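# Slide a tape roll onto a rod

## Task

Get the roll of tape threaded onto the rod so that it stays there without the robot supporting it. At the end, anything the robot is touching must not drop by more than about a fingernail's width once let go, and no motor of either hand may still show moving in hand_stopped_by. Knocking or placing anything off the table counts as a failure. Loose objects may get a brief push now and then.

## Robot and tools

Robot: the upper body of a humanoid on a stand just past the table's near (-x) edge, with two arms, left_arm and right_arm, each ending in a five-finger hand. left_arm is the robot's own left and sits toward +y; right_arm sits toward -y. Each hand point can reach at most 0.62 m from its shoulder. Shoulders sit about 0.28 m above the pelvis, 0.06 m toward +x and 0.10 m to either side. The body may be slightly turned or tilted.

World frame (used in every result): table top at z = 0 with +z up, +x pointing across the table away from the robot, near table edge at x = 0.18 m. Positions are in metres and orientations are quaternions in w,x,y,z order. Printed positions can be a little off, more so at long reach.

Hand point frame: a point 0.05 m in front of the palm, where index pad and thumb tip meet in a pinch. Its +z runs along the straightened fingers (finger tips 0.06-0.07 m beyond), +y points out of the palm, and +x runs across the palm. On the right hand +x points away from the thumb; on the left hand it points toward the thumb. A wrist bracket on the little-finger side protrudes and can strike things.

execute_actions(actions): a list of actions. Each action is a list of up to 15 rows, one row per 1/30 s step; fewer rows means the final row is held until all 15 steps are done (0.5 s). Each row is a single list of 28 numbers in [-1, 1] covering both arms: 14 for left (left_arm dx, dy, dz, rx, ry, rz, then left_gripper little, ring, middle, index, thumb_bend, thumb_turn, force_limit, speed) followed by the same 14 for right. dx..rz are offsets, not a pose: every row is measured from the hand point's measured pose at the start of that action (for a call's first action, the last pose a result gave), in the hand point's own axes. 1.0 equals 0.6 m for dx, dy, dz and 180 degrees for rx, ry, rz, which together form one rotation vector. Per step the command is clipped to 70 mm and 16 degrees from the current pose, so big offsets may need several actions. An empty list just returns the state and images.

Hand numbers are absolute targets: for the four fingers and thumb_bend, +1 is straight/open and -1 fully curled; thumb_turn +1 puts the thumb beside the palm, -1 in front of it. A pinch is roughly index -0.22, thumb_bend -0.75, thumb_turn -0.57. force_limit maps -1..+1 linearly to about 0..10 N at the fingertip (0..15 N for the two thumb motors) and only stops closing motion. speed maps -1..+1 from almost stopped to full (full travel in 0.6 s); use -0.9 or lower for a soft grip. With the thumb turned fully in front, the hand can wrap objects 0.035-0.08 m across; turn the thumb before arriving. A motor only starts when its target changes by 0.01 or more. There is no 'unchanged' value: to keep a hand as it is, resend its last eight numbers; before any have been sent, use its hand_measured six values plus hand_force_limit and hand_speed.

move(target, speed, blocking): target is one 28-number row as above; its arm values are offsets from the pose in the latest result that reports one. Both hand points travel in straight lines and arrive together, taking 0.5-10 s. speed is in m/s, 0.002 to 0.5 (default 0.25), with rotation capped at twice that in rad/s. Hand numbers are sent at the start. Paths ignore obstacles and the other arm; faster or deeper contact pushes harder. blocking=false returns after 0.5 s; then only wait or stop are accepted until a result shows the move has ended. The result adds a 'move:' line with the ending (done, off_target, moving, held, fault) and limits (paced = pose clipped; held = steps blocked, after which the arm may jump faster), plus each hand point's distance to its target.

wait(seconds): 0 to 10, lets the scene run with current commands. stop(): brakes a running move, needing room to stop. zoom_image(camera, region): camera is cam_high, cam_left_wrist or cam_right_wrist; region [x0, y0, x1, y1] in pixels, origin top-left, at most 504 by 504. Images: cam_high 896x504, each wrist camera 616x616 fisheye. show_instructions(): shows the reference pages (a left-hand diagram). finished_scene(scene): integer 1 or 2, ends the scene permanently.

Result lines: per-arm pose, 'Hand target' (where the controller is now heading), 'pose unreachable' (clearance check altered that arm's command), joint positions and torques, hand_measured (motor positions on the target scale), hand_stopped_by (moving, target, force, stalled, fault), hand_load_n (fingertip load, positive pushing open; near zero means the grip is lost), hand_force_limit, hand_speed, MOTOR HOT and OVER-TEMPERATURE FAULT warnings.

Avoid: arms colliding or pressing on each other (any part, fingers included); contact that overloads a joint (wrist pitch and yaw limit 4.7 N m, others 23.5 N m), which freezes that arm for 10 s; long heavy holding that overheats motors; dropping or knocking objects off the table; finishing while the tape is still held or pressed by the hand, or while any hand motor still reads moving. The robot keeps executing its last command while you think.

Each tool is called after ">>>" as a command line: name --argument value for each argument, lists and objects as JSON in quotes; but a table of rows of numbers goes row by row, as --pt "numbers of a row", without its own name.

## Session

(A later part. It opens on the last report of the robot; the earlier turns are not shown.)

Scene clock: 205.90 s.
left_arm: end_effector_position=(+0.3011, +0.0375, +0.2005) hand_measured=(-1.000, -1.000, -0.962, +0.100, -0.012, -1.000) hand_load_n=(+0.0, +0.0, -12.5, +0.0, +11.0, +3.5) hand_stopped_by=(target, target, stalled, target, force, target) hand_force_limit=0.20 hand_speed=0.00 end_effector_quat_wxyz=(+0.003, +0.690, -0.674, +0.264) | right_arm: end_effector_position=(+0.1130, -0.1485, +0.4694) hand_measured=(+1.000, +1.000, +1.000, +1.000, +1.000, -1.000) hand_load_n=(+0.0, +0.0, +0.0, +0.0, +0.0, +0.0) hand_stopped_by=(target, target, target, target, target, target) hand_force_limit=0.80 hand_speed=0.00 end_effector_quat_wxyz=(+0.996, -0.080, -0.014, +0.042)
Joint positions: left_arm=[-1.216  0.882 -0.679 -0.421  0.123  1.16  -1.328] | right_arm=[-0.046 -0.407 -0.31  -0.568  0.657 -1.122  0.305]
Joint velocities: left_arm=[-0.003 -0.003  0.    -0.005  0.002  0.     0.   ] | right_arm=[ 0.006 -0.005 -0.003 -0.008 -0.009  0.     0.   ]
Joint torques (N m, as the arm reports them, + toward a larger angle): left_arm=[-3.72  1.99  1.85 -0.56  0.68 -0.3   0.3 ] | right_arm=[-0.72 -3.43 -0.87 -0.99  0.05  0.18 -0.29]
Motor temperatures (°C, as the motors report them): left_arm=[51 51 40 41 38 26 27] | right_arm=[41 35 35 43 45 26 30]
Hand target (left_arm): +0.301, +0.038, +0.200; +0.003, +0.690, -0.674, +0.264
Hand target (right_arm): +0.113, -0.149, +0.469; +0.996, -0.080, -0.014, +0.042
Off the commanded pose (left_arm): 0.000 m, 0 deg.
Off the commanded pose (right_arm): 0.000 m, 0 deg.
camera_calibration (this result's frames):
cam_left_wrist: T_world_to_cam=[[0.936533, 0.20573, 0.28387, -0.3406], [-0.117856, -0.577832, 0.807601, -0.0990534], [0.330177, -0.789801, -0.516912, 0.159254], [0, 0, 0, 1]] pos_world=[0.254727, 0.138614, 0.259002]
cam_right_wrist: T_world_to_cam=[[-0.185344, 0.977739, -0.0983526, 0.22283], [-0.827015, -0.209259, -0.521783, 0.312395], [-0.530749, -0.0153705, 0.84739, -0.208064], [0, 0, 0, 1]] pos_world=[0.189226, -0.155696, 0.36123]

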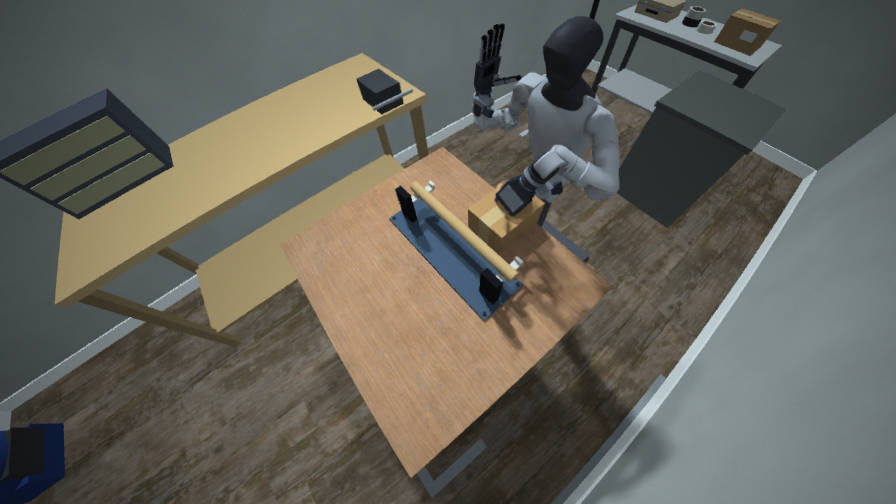

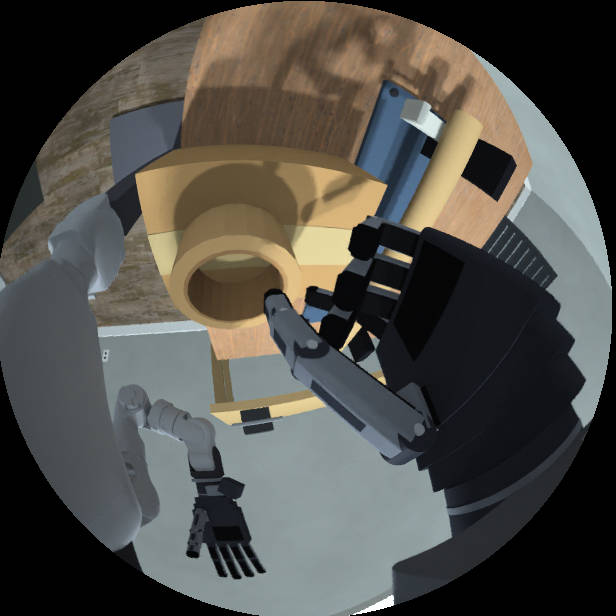

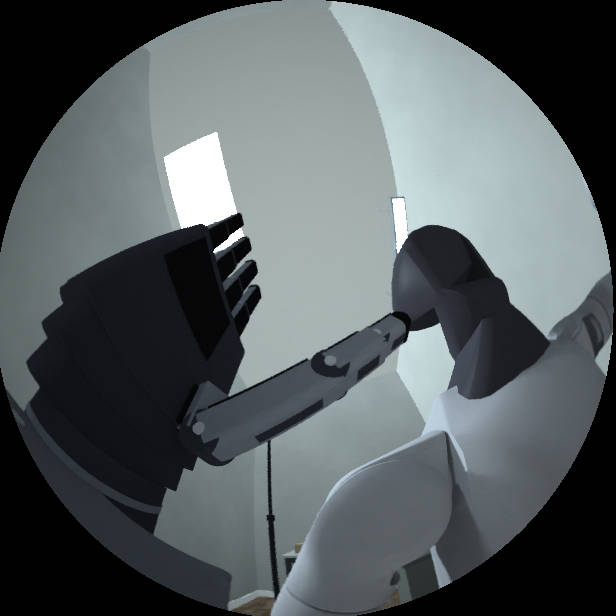

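Index jammed behind thumb; open thumb first.

>>> execute_actions --actions '[[[0,0,0,0,0,0, -1,-1,0.1,0.1,0.8,-1,0.2,0, 0,0,0,0,0,0, 1,1,1,1,1,-1,0.8,0]],[[0,0,0,0,0,0, -1,-1,0.3,0.1,0.8,-1,0.2,0, 0,0,0,0,0,0, 1,1,1,1,1,-1,0.8,0]],[[0,0,0,0,0,0, -1,-1,0.1,0.1,-0.2,-1,0.2,0, 0,0,0,0,0,0, 1,1,1,1,1,-1,0.8,0]],[[0,0,0,0,0,0, -1,-1,0.1,0.1,-0.2,-1,0.2,0, 0,0,0,0,0,0, 1,1,1,1,1,-1,0.8,0]]]'

>>> move --target '[0,0,0.04,0,0,0, -1,-1,0.1,0.1,-0.2,-1,0.2,0, 0,0,0,0,0,0, 1,1,1,1,1,-1,0.8,0]' --speed 0.03

Scene clock: 213.53 s.
left_arm: end_effector_position=(+0.3011, +0.0375, +0.2005) hand_measured=(-1.000, -1.000, +0.100, +0.100, -0.144, -1.000) hand_load_n=(+0.0, +0.0, +0.0, +0.0, +0.0, +0.0) hand_stopped_by=(target, target, target, target, moving, target) hand_force_limit=0.20 hand_speed=0.00 end_effector_quat_wxyz=(+0.003, +0.690, -0.674, +0.264) | right_arm: end_effector_position=(+0.1130, -0.1485, +0.4694) hand_measured=(+1.000, +1.000, +1.000, +1.000, +1.000, -1.000) hand_load_n=(+0.0, +0.0, +0.0, +0.0, +0.0, +0.0) hand_stopped_by=(target, target, target, target, target, target) hand_force_limit=0.80 hand_speed=0.00 end_effector_quat_wxyz=(+0.996, -0.080, -0.014, +0.042)
Joint positions: left_arm=[-1.216  0.882 -0.679 -0.421  0.123  1.16  -1.328] | right_arm=[-0.046 -0.407 -0.31  -0.568  0.657 -1.122  0.305]
Joint velocities: left_arm=[-0.003  0.002  0.     0.003 -0.006  0.     0.   ] | right_arm=[-0.009  0.     0.002  0.002  0.014  0.     0.   ]
Joint torques (N m, as the arm reports them, + toward a larger angle): left_arm=[-3.73  1.98  1.86 -0.55  0.7  -0.29  0.3 ] | right_arm=[-0.85 -3.21 -0.45 -0.84  0.38  0.05 -0.24]
Motor temperatures (°C, as the motors report them): left_arm=[52 51 40 40 38 26 26] | right_arm=[41 35 35 43 45 26 30]
Hand target (left_arm): +0.301, +0.038, +0.200; +0.003, +0.690, -0.674, +0.264
Hand target (right_arm): +0.113, -0.149, +0.469; +0.996, -0.080, -0.014, +0.042
Off the commanded pose (left_arm): 0.000 m, 0 deg.
Off the commanded pose (right_arm): 0.000 m, 0 deg.
camera_calibration (this result's frames):
cam_left_wrist: T_world_to_cam=[[0.936533, 0.205729, 0.28387, -0.3406], [-0.117856, -0.577832, 0.807601, -0.0990534], [0.330176, -0.789801, -0.516912, 0.159254], [0, 0, 0, 1]] pos_world=[0.254727, 0.138614, 0.259002]
cam_right_wrist: T_world_to_cam=[[-0.185344, 0.977739, -0.0983528, 0.22283], [-0.827014, -0.20926, -0.521783, 0.312395], [-0.530749, -0.0153703, 0.84739, -0.208064], [0, 0, 0, 1]] pos_world=[0.189226, -0.155696, 0.36123]

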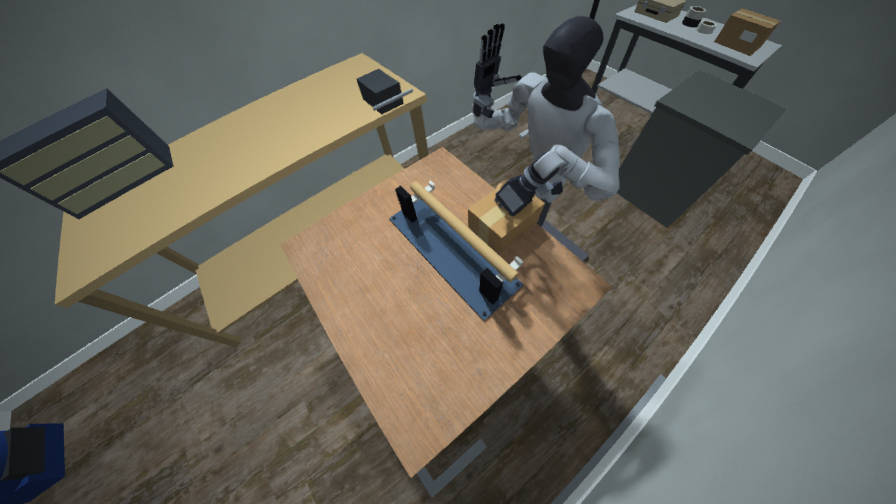

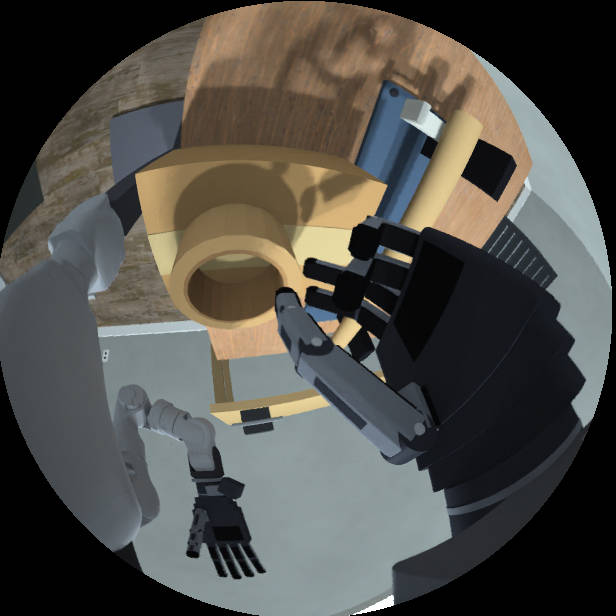

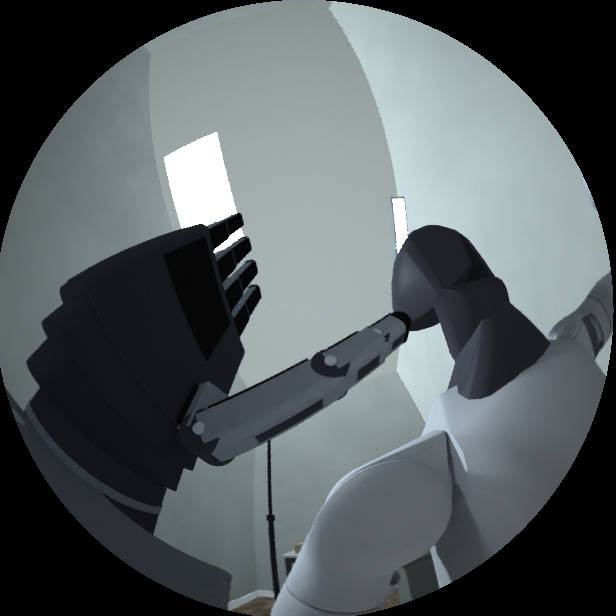

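Scene clock: 214.60 s.
left_arm: end_effector_position=(+0.3092, +0.0288, +0.1808) hand_measured=(-1.000, -1.000, +0.100, +0.100, -0.200, -1.000) hand_load_n=(+0.0, +0.0, +0.0, +0.0, +0.0, +0.0) hand_stopped_by=(target, target, target, target, target, target) hand_force_limit=0.20 hand_speed=0.00 end_effector_quat_wxyz=(+0.005, +0.691, -0.672, +0.265) | right_arm: end_effector_position=(+0.1130, -0.1485, +0.4694) hand_measured=(+1.000, +1.000, +1.000, +1.000, +1.000, -1.000) hand_load_n=(+0.0, +0.0, +0.0, +0.0, +0.0, +0.0) hand_stopped_by=(target, target, target, target, target, target) hand_force_limit=0.80 hand_speed=0.00 end_effector_quat_wxyz=(+0.996, -0.080, -0.014, +0.042)
Joint positions: left_arm=[-1.182  0.821 -0.714 -0.354  0.126  1.117 -1.245] | right_arm=[-0.046 -0.407 -0.31  -0.568  0.657 -1.122  0.305]
Joint velocities: left_arm=[-0.009 -0.002 -0.008  0.009  0.003  0.     0.006] | right_arm=[ 0.008 -0.009  0.     0.    -0.006  0.     0.   ]
Joint torques (N m, as the arm reports them, + toward a larger angle): left_arm=[-3.77  1.82  1.68 -0.56  0.79 -0.45  0.38] | right_arm=[-0.6  -2.58 -0.62 -1.   -0.06  0.13 -0.21]
Motor temperatures (°C, as the motors report them): left_arm=[52 51 40 40 38 26 26] | right_arm=[41 35 35 43 45 26 30]
Hand target (left_arm): +0.310, +0.029, +0.180; +0.004, +0.691, -0.673, +0.265
Hand target (right_arm): +0.113, -0.149, +0.469; +0.996, -0.080, -0.014, +0.042
Off the commanded pose (left_arm): 0.001 m, 0 deg.
Off the commanded pose (right_arm): 0.000 m, 0 deg.
move: done
camera_calibration (this result's frames):
cam_left_wrist: T_world_to_cam=[[0.93677, 0.20871, 0.280896, -0.340403], [-0.115156, -0.57413, 0.810626, -0.0887215], [0.330456, -0.791717, -0.513793, 0.138991], [0, 0, 0, 1]] pos_world=[0.262732, 0.13015, 0.238951]
cam_right_wrist: T_world_to_cam=[[-0.185344, 0.977739, -0.0983526, 0.22283], [-0.827014, -0.20926, -0.521783, 0.312395], [-0.530749, -0.0153706, 0.84739, -0.208064], [0, 0, 0, 1]] pos_world=[0.189226, -0.155696, 0.36123]

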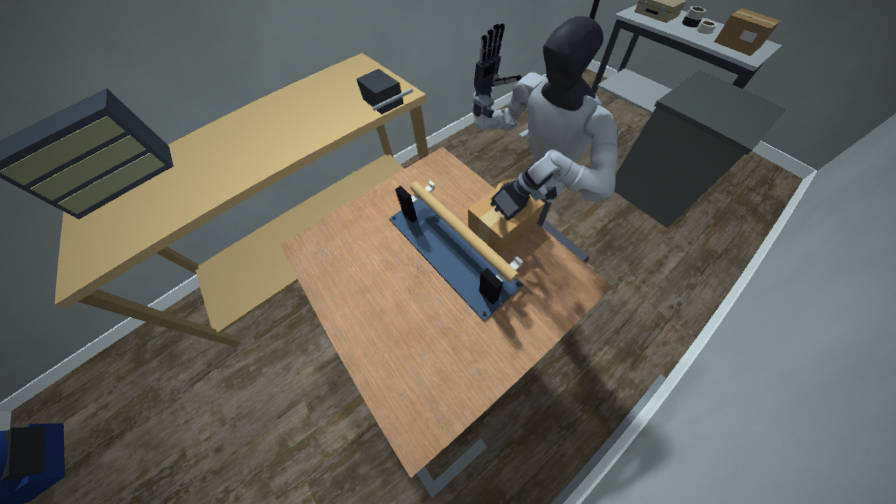

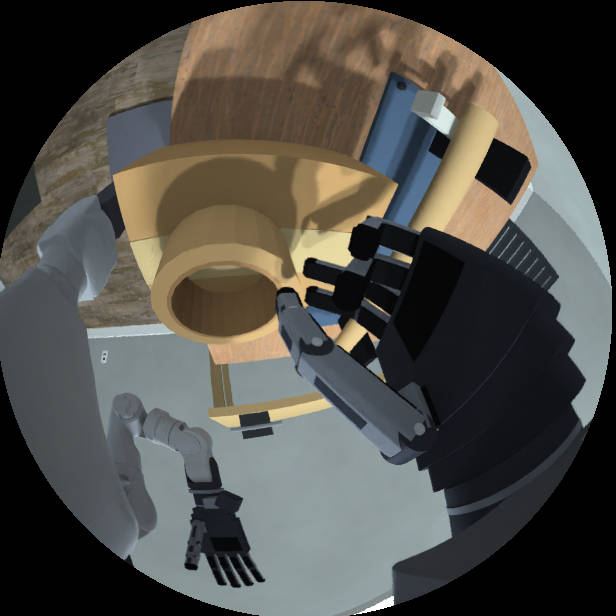

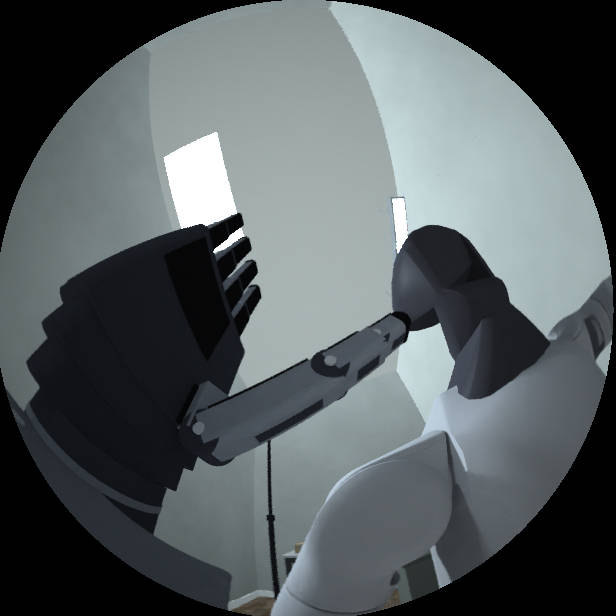

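>>> move --target '[0,0.02,0,0,0,0, -1,-1,0.1,0.1,-0.2,-1,0.2,0, 0,0,0,0,0,0, 1,1,1,1,1,-1,0.8,0]' --speed 0.03

>>> move --target '[0,0,0.025,0,0,0, -1,-1,0.1,0.1,-0.2,-1,0.2,0, 0,0,0,0,0,0, 1,1,1,1,1,-1,0.8,0]' --speed 0.03

Scene clock: 219.23 s.
left_arm: end_effector_position=(+0.2989, +0.0273, +0.1779) hand_measured=(-1.000, -1.000, +0.100, +0.100, -0.200, -1.000) hand_load_n=(+0.0, +0.0, +0.5, +0.0, +0.0, +0.0) hand_stopped_by=(target, target, target, target, target, target) hand_force_limit=0.20 hand_speed=0.00 end_effector_quat_wxyz=(+0.005, +0.691, -0.672, +0.267) | right_arm: end_effector_position=(+0.1130, -0.1485, +0.4694) hand_measured=(+1.000, +1.000, +1.000, +1.000, +1.000, -1.000) hand_load_n=(+0.0, +0.0, +0.0, +0.0, +0.0, +0.0) hand_stopped_by=(target, target, target, target, target, target) hand_force_limit=0.80 hand_speed=0.00 end_effector_quat_wxyz=(+0.996, -0.080, -0.014, +0.042)
Joint positions: left_arm=[-1.152  0.831 -0.714 -0.438  0.129  1.175 -1.23 ] | right_arm=[-0.046 -0.407 -0.31  -0.568  0.657 -1.122  0.305]
Joint velocities: left_arm=[0.006 0.005 0.    0.002 0.003 0.001 0.   ] | right_arm=[ 0.     0.005 -0.002  0.    -0.003  0.     0.   ]
Joint torques (N m, as the arm reports them, + toward a larger angle): left_arm=[-3.51  2.    1.68 -0.85  0.75 -0.21  0.31] | right_arm=[-0.74 -3.14 -0.77 -1.34  0.52  0.15 -0.23]
Motor temperatures (°C, as the motors report them): left_arm=[52 51 40 40 38 26 26] | right_arm=[41 35 35 43 45 26 30]
Hand target (left_arm): +0.298, +0.028, +0.177; +0.005, +0.691, -0.672, +0.265
Hand target (right_arm): +0.113, -0.149, +0.469; +0.996, -0.080, -0.014, +0.042
Off the commanded pose (left_arm): 0.002 m, 0 deg.
Off the commanded pose (right_arm): 0.000 m, 0 deg.
move: done
camera_calibration (this result's frames):
cam_left_wrist: T_world_to_cam=[[0.936187, 0.209029, 0.282598, -0.329707], [-0.117142, -0.572478, 0.811509, -0.0880473], [0.33141, -0.792828, -0.511461, 0.138977], [0, 0, 0, 1]] pos_world=[0.252295, 0.128698, 0.235707]
cam_right_wrist: T_world_to_cam=[[-0.185344, 0.977739, -0.0983527, 0.22283], [-0.827015, -0.20926, -0.521783, 0.312395], [-0.530749, -0.0153705, 0.84739, -0.208064], [0, 0, 0, 1]] pos_world=[0.189226, -0.155696, 0.36123]

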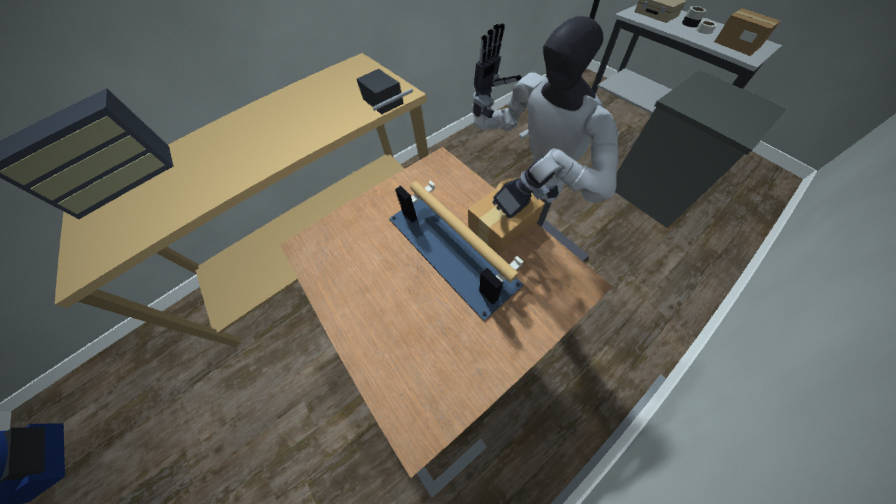

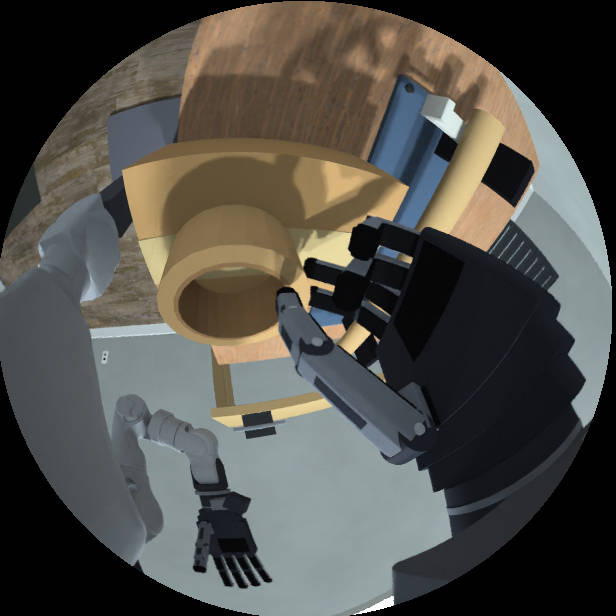

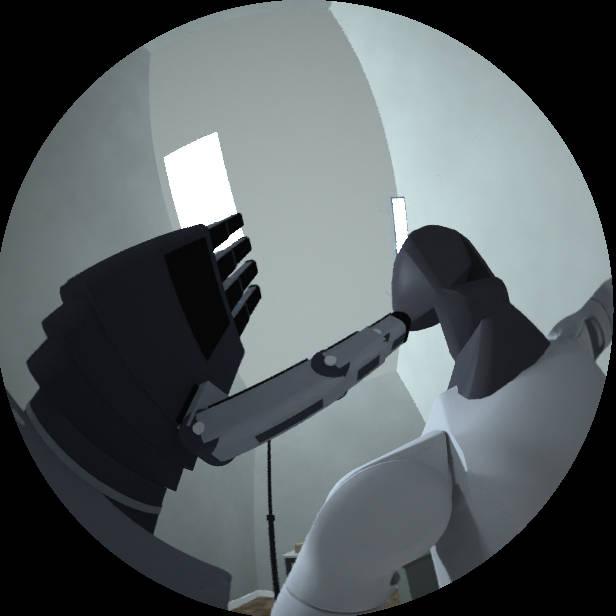

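Scene clock: 219.97 s.
left_arm: end_effector_position=(+0.3040, +0.0203, +0.1733) hand_measured=(-1.000, -1.000, +0.100, +0.100, -0.198, -1.000) hand_load_n=(+0.0, +0.0, +0.0, +0.0, +3.0, +0.5) hand_stopped_by=(target, target, target, target, target, target) hand_force_limit=0.20 hand_speed=0.00 end_effector_quat_wxyz=(+0.008, +0.686, -0.674, +0.274) | right_arm: end_effector_position=(+0.1130, -0.1485, +0.4694) hand_measured=(+1.000, +1.000, +1.000, +1.000, +1.000, -1.000) hand_load_n=(+0.0, +0.0, +0.0, +0.0, +0.0, +0.0) hand_stopped_by=(target, target, target, target, target, target) hand_force_limit=0.80 hand_speed=0.00 end_effector_quat_wxyz=(+0.996, -0.080, -0.014, +0.042)
Joint positions: left_arm=[-1.146  0.796 -0.721 -0.398  0.129  1.141 -1.196] | right_arm=[-0.046 -0.407 -0.31  -0.568  0.657 -1.122  0.305]
Joint velocities: left_arm=[ 0.     0.012 -0.008  0.     0.    -0.001  0.   ] | right_arm=[-0.005 -0.002  0.006 -0.009 -0.006  0.     0.   ]
Joint torques (N m, as the arm reports them, + toward a larger angle): left_arm=[-2.91  1.39  0.73 -0.2   1.11 -0.37  0.69] | right_arm=[-0.7  -3.06 -0.93 -1.13  0.18  0.07 -0.21]
Motor temperatures (°C, as the motors report them): left_arm=[52 51 40 40 38 26 27] | right_arm=[41 35 35 43 45 26 30]
Hand target (left_arm): +0.304, +0.022, +0.165; +0.006, +0.691, -0.672, +0.267
Hand target (right_arm): +0.113, -0.149, +0.469; +0.996, -0.080, -0.014, +0.042
Off the commanded pose (left_arm): 0.008 m, 1 deg.
Off the commanded pose (right_arm): 0.000 m, 0 deg.
move: off_target (left_arm)
camera_calibration (this result's frames):
cam_left_wrist: T_world_to_cam=[[0.935355, 0.203796, 0.289098, -0.33256], [-0.130425, -0.56102, 0.817463, -0.0850091], [0.328786, -0.802324, -0.498173, 0.128092], [0, 0, 0, 1]] pos_world=[0.25786, 0.122854, 0.229446]
cam_right_wrist: T_world_to_cam=[[-0.185344, 0.977739, -0.0983529, 0.22283], [-0.827014, -0.20926, -0.521783, 0.312395], [-0.530749, -0.0153703, 0.84739, -0.208064], [0, 0, 0, 1]] pos_world=[0.189226, -0.155696, 0.36123]

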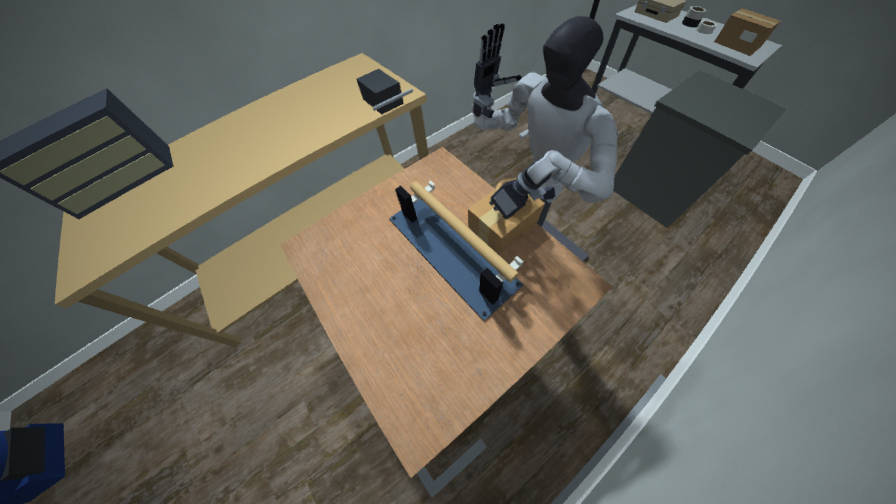

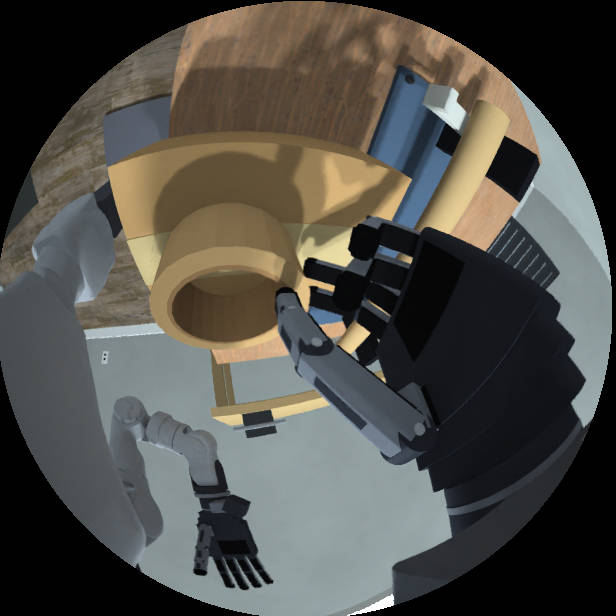

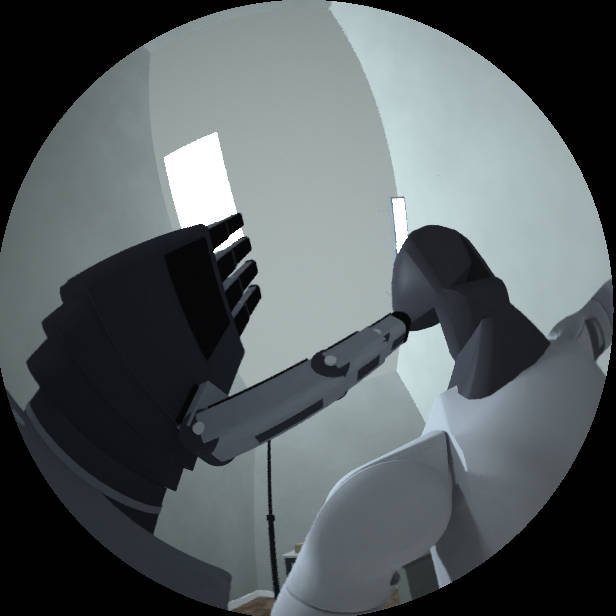

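>>> move --target '[0.002,0.012,-0.008,0,0,0, -1,-1,0.1,0.1,-0.2,-1,0.2,0, 0,0,0,0,0,0, 1,1,1,1,1,-1,0.8,0]' --speed 0.03

>>> move --target '[-0.008,0.006,0.028,0,0,0, -1,-1,0.1,0.1,-0.2,-1,0.2,0, 0,0,0,0,0,0, 1,1,1,1,1,-1,0.8,0]' --speed 0.03

Scene clock: 225.03 s.
left_arm: end_effector_position=(+0.2974, +0.0201, +0.1762) hand_measured=(-1.000, -1.000, +0.100, +0.100, -0.200, -1.000) hand_load_n=(+0.0, +0.0, +0.5, +0.0, +0.0, +0.0) hand_stopped_by=(target, target, target, target, target, target) hand_force_limit=0.20 hand_speed=0.00 end_effector_quat_wxyz=(+0.005, +0.686, -0.673, +0.277) | right_arm: end_effector_position=(+0.1130, -0.1485, +0.4694) hand_measured=(+1.000, +1.000, +1.000, +1.000, +1.000, -1.000) hand_load_n=(+0.0, +0.0, +0.0, +0.0, +0.0, +0.0) hand_stopped_by=(target, target, target, target, target, target) hand_force_limit=0.80 hand_speed=0.00 end_effector_quat_wxyz=(+0.996, -0.080, -0.014, +0.042)
Joint positions: left_arm=[-1.142  0.81  -0.72  -0.462  0.129  1.192 -1.197] | right_arm=[-0.046 -0.407 -0.31  -0.568  0.657 -1.122  0.305]
Joint velocities: left_arm=[-0.006  0.002  0.005  0.    -0.012  0.002  0.   ] | right_arm=[-0.006 -0.003  0.    -0.003  0.008  0.     0.   ]
Joint torques (N m, as the arm reports them, + toward a larger angle): left_arm=[-3.52  1.96  1.74 -0.9   0.6  -0.23  0.23] | right_arm=[-0.55 -2.85 -0.77 -1.18  0.47  0.11 -0.27]
Motor temperatures (°C, as the motors report them): left_arm=[52 51 40 40 38 26 27] | right_arm=[41 35 35 43 45 26 30]
Hand target (left_arm): +0.296, +0.020, +0.175; +0.007, +0.686, -0.674, +0.274
Hand target (right_arm): +0.113, -0.149, +0.469; +0.996, -0.080, -0.014, +0.042
Off the commanded pose (left_arm): 0.002 m, 0 deg.
Off the commanded pose (right_arm): 0.000 m, 0 deg.
move: done
camera_calibration (this result's frames):
cam_left_wrist: T_world_to_cam=[[0.933081, 0.205068, 0.295477, -0.327599], [-0.13527, -0.561127, 0.816602, -0.086737], [0.333259, -0.801925, -0.495838, 0.129798], [0, 0, 0, 1]] pos_world=[0.250687, 0.122598, 0.231986]
cam_right_wrist: T_world_to_cam=[[-0.185344, 0.977739, -0.0983525, 0.22283], [-0.827015, -0.209259, -0.521783, 0.312395], [-0.530749, -0.0153706, 0.84739, -0.208064], [0, 0, 0, 1]] pos_world=[0.189226, -0.155696, 0.36123]

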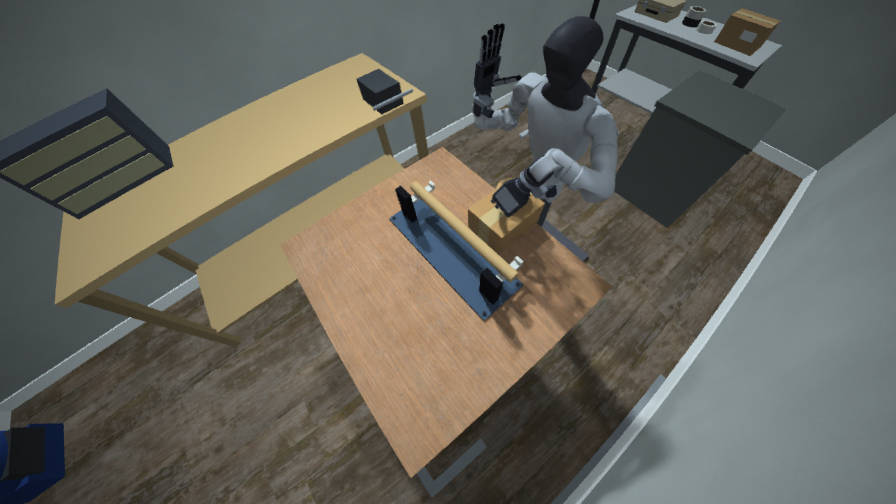

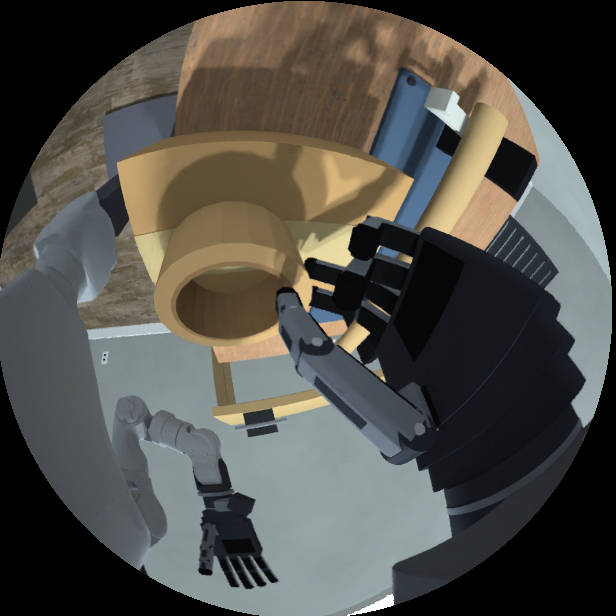

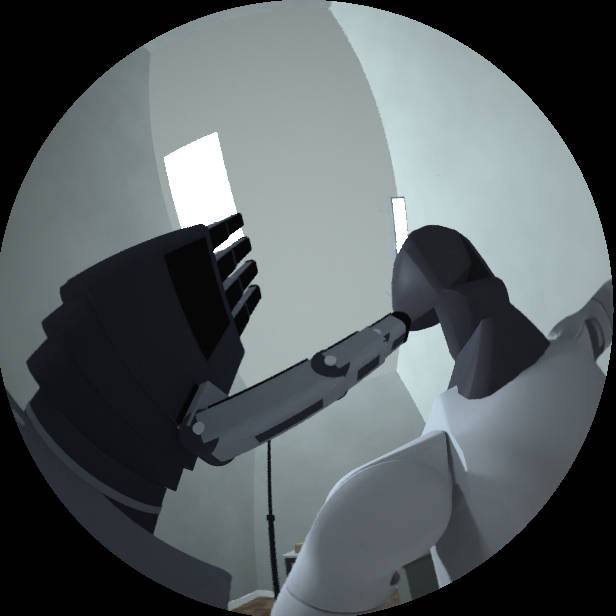

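Scene clock: 225.87 s.
left_arm: end_effector_position=(+0.3021, +0.0146, +0.1732) hand_measured=(-1.000, -1.000, +0.100, +0.100, -0.198, -1.000) hand_load_n=(+0.0, +0.0, +0.0, +0.0, +3.5, +1.5) hand_stopped_by=(target, target, target, target, target, target) hand_force_limit=0.20 hand_speed=0.00 end_effector_quat_wxyz=(+0.004, +0.676, -0.676, +0.292) | right_arm: end_effector_position=(+0.1130, -0.1485, +0.4694) hand_measured=(+1.000, +1.000, +1.000, +1.000, +1.000, -1.000) hand_load_n=(+0.0, +0.0, +0.0, +0.0, +0.0, +0.0) hand_stopped_by=(target, target, target, target, target, target) hand_force_limit=0.80 hand_speed=0.00 end_effector_quat_wxyz=(+0.996, -0.080, -0.014, +0.042)
Joint positions: left_arm=[-1.118  0.79  -0.711 -0.443  0.129  1.143 -1.154] | right_arm=[-0.046 -0.407 -0.31  -0.568  0.657 -1.122  0.305]
Joint velocities: left_arm=[-0.008  0.006 -0.002 -0.011  0.008 -0.001  0.001] | right_arm=[0.002 0.    0.006 0.014 0.005 0.    0.   ]
Joint torques (N m, as the arm reports them, + toward a larger angle): left_arm=[-2.08  1.36  0.2   0.03  1.13 -0.3   0.77] | right_arm=[-0.16 -3.22 -1.1  -1.05  0.35  0.11 -0.16]
Motor temperatures (°C, as the motors report them): left_arm=[51 51 40 40 38 26 27] | right_arm=[41 35 35 43 45 26 30]
Hand target (left_arm): +0.300, +0.018, +0.159; +0.005, +0.686, -0.672, +0.277
Hand target (right_arm): +0.113, -0.149, +0.469; +0.996, -0.080, -0.014, +0.042
Off the commanded pose (left_arm): 0.015 m, 2 deg.
Off the commanded pose (right_arm): 0.000 m, 0 deg.
move: off_target (left_arm)
camera_calibration (this result's frames):
cam_left_wrist: T_world_to_cam=[[0.927888, 0.194966, 0.317823, -0.332195], [-0.167538, -0.543489, 0.822527, -0.0782112], [0.333098, -0.81646, -0.471633, 0.118382], [0, 0, 0, 1]] pos_world=[0.255703, 0.118914, 0.225743]
cam_right_wrist: T_world_to_cam=[[-0.185344, 0.977739, -0.0983527, 0.22283], [-0.827015, -0.209259, -0.521783, 0.312395], [-0.530749, -0.0153704, 0.84739, -0.208064], [0, 0, 0, 1]] pos_world=[0.189226, -0.155696, 0.36123]

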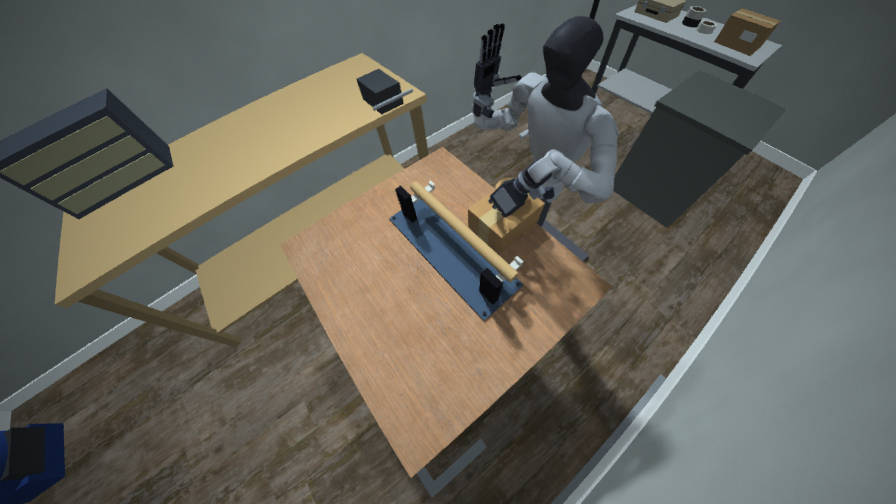

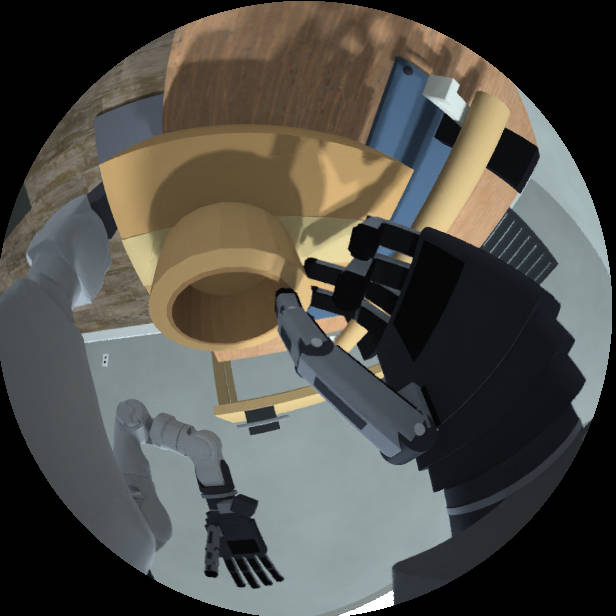

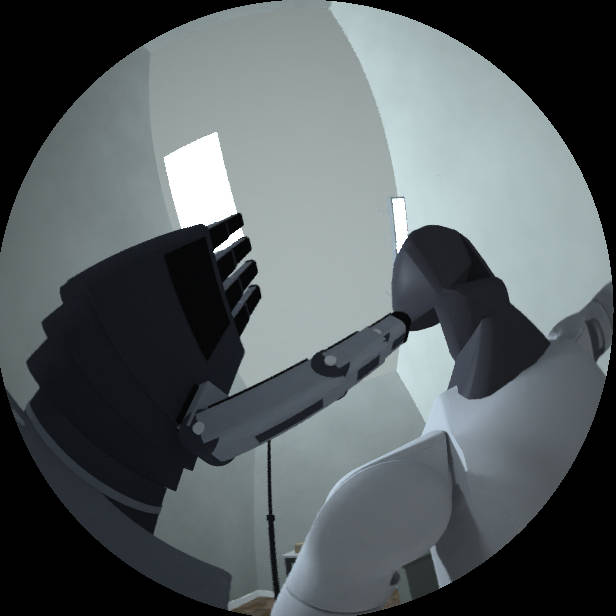

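>>> move --target '[0.003,-0.002,-0.012,0,0,0, -1,-1,0.1,0.1,0.7,-1,0.2,0, 0,0,0,0,0,0, 1,1,1,1,1,-1,0.8,0]' --speed 0.03

>>> move --target '[-0.008,0.006,0.028,0,0,0, -1,-1,0.1,0.1,0.7,-1,0.2,0, 0,0,0,0,0,0, 1,1,1,1,1,-1,0.8,0]' --speed 0.03

Scene clock: 231.97 s.
left_arm: end_effector_position=(+0.3004, +0.0157, +0.1792) hand_measured=(-1.000, -1.000, +0.100, +0.100, +0.700, -1.000) hand_load_n=(+0.0, +0.0, +0.0, +0.0, +0.0, +0.0) hand_stopped_by=(target, target, target, target, target, target) hand_force_limit=0.20 hand_speed=0.00 end_effector_quat_wxyz=(+0.004, +0.676, -0.677, +0.292) | right_arm: end_effector_position=(+0.1130, -0.1485, +0.4694) hand_measured=(+1.000, +1.000, +1.000, +1.000, +1.000, -1.000) hand_load_n=(+0.0, +0.0, +0.0, +0.0, +0.0, +0.0) hand_stopped_by=(target, target, target, target, target, target) hand_force_limit=0.80 hand_speed=0.00 end_effector_quat_wxyz=(+0.996, -0.080, -0.014, +0.042)
Joint positions: left_arm=[-1.136  0.801 -0.705 -0.459  0.129  1.162 -1.179] | right_arm=[-0.046 -0.407 -0.31  -0.568  0.657 -1.122  0.305]
Joint velocities: left_arm=[ 0.005  0.011  0.006 -0.003  0.008  0.     0.   ] | right_arm=[ 0.003  0.009 -0.003  0.014 -0.009  0.     0.   ]
Joint torques (N m, as the arm reports them, + toward a larger angle): left_arm=[-3.79  1.97  2.   -0.89  0.65 -0.23  0.25] | right_arm=[-0.95 -2.99 -1.01 -0.98  0.2   0.07 -0.18]
Motor temperatures (°C, as the motors report them): left_arm=[50 51 39 40 38 26 27] | right_arm=[41 35 35 43 45 26 30]
Hand target (left_arm): +0.300, +0.016, +0.180; +0.004, +0.676, -0.677, +0.292
Hand target (right_arm): +0.113, -0.149, +0.469; +0.996, -0.080, -0.014, +0.042
Off the commanded pose (left_arm): 0.001 m, 0 deg.
Off the commanded pose (right_arm): 0.000 m, 0 deg.
move: done
camera_calibration (this result's frames):
cam_left_wrist: T_world_to_cam=[[0.928157, 0.193175, 0.318133, -0.332865], [-0.16812, -0.544986, 0.821417, -0.0824399], [0.332055, -0.815888, -0.473356, 0.123334], [0, 0, 0, 1]] pos_world=[0.254138, 0.119999, 0.231994]
cam_right_wrist: T_world_to_cam=[[-0.185344, 0.977739, -0.0983527, 0.22283], [-0.827015, -0.20926, -0.521783, 0.312395], [-0.530749, -0.0153705, 0.84739, -0.208064], [0, 0, 0, 1]] pos_world=[0.189226, -0.155696, 0.36123]

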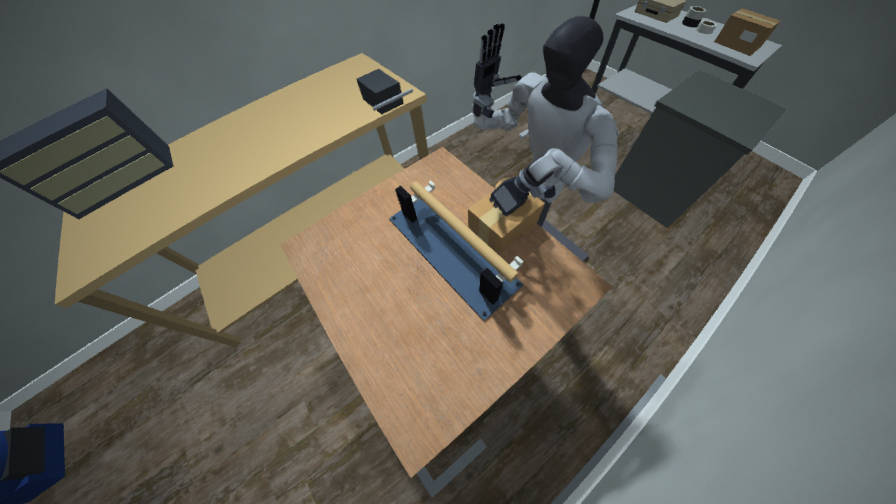

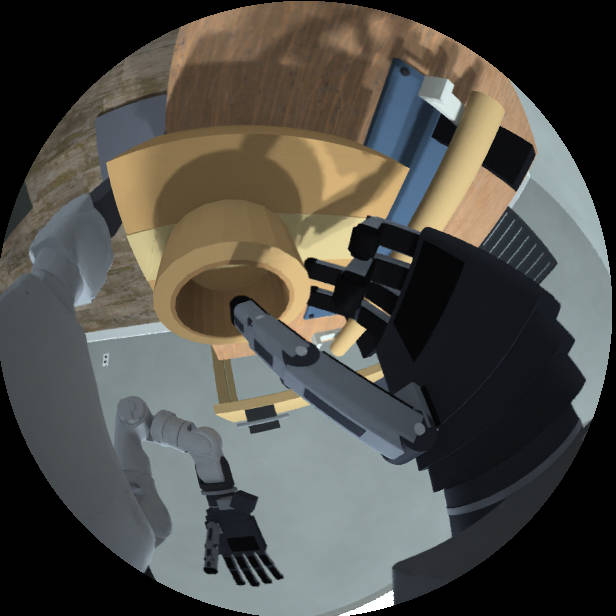

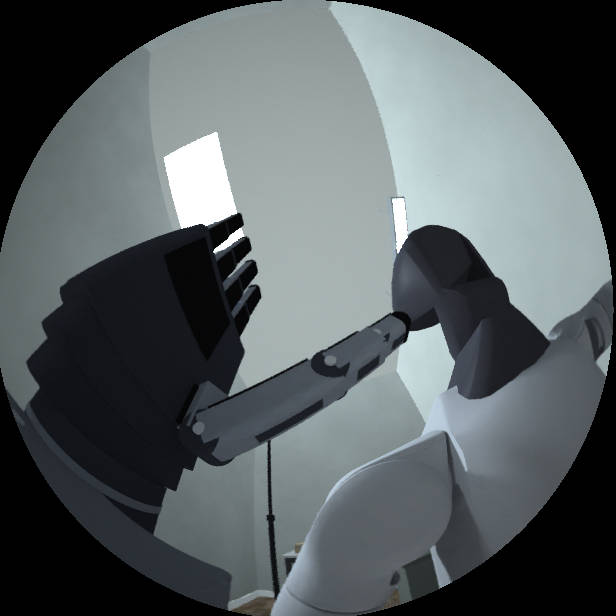

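Scene clock: 232.83 s.
left_arm: end_effector_position=(+0.3037, +0.0133, +0.1630) hand_measured=(-1.000, -1.000, +0.100, +0.100, +0.700, -1.000) hand_load_n=(+0.0, +0.0, +0.0, +0.0, +0.0, +0.0) hand_stopped_by=(target, target, target, target, target, target) hand_force_limit=0.20 hand_speed=0.00 end_effector_quat_wxyz=(+0.005, +0.677, -0.676, +0.292) | right_arm: end_effector_position=(+0.1130, -0.1485, +0.4694) hand_measured=(+1.000, +1.000, +1.000, +1.000, +1.000, -1.000) hand_load_n=(+0.0, +0.0, +0.0, +0.0, +0.0, +0.0) hand_stopped_by=(target, target, target, target, target, target) hand_force_limit=0.80 hand_speed=0.00 end_effector_quat_wxyz=(+0.996, -0.080, -0.014, +0.042)
Joint positions: left_arm=[-1.089  0.775 -0.722 -0.419  0.129  1.113 -1.117] | right_arm=[-0.046 -0.407 -0.31  -0.568  0.657 -1.122  0.305]
Joint velocities: left_arm=[ 0.003  0.005 -0.002 -0.002 -0.003  0.     0.006] | right_arm=[ 0.005 -0.003  0.     0.008  0.003  0.     0.   ]
Joint torques (N m, as the arm reports them, + toward a larger angle): left_arm=[-3.64  1.66  1.67 -0.7   0.79 -0.51  0.4 ] | right_arm=[-1.28 -3.01 -0.82 -0.99  0.22  0.13 -0.23]
Motor temperatures (°C, as the motors report them): left_arm=[51 51 39 40 38 26 27] | right_arm=[41 35 35 43 45 26 30]
Hand target (left_arm): +0.304, +0.013, +0.162; +0.004, +0.676, -0.676, +0.292
Hand target (right_arm): +0.113, -0.149, +0.469; +0.996, -0.080, -0.014, +0.042
Off the commanded pose (left_arm): 0.001 m, 0 deg.
Off the commanded pose (right_arm): 0.000 m, 0 deg.
move: done
camera_calibration (this result's frames):
cam_left_wrist: T_world_to_cam=[[0.928292, 0.196348, 0.315786, -0.329959], [-0.165522, -0.542266, 0.823741, -0.0711047], [0.33298, -0.816942, -0.470882, 0.111951], [0, 0, 0, 1]] pos_world=[0.257252, 0.117687, 0.215484]
cam_right_wrist: T_world_to_cam=[[-0.185344, 0.977739, -0.0983524, 0.22283], [-0.827014, -0.209259, -0.521783, 0.312395], [-0.530749, -0.0153707, 0.84739, -0.208064], [0, 0, 0, 1]] pos_world=[0.189226, -0.155696, 0.36123]

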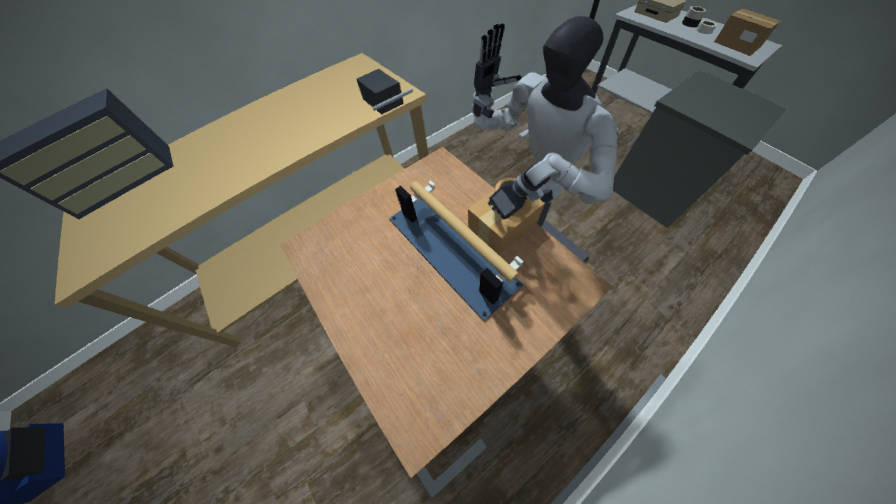

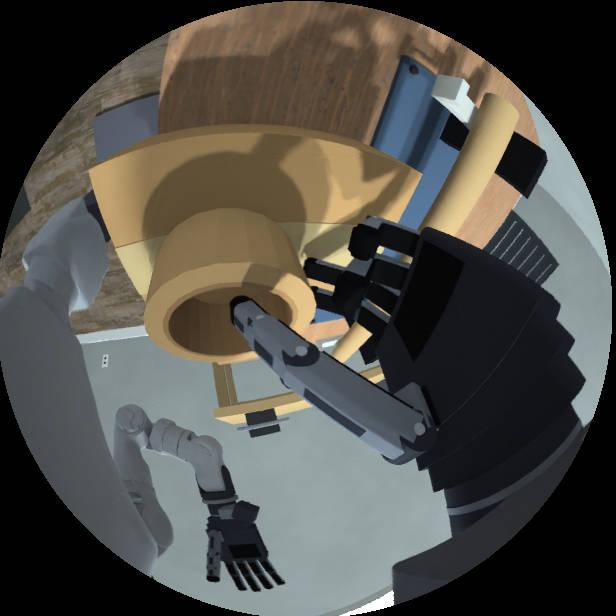

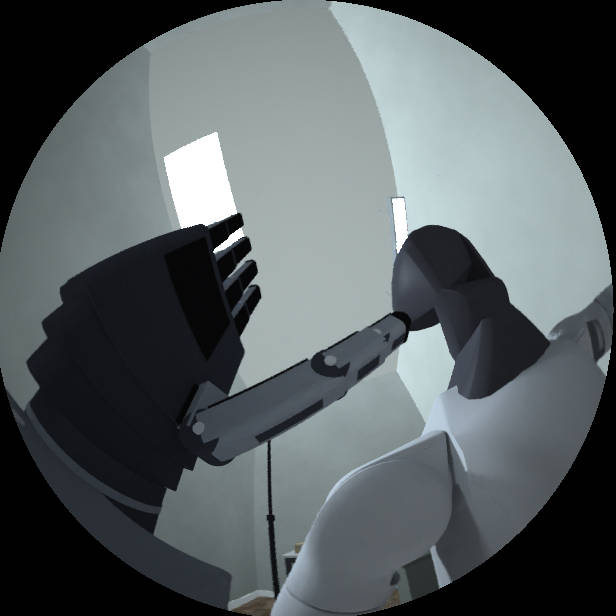

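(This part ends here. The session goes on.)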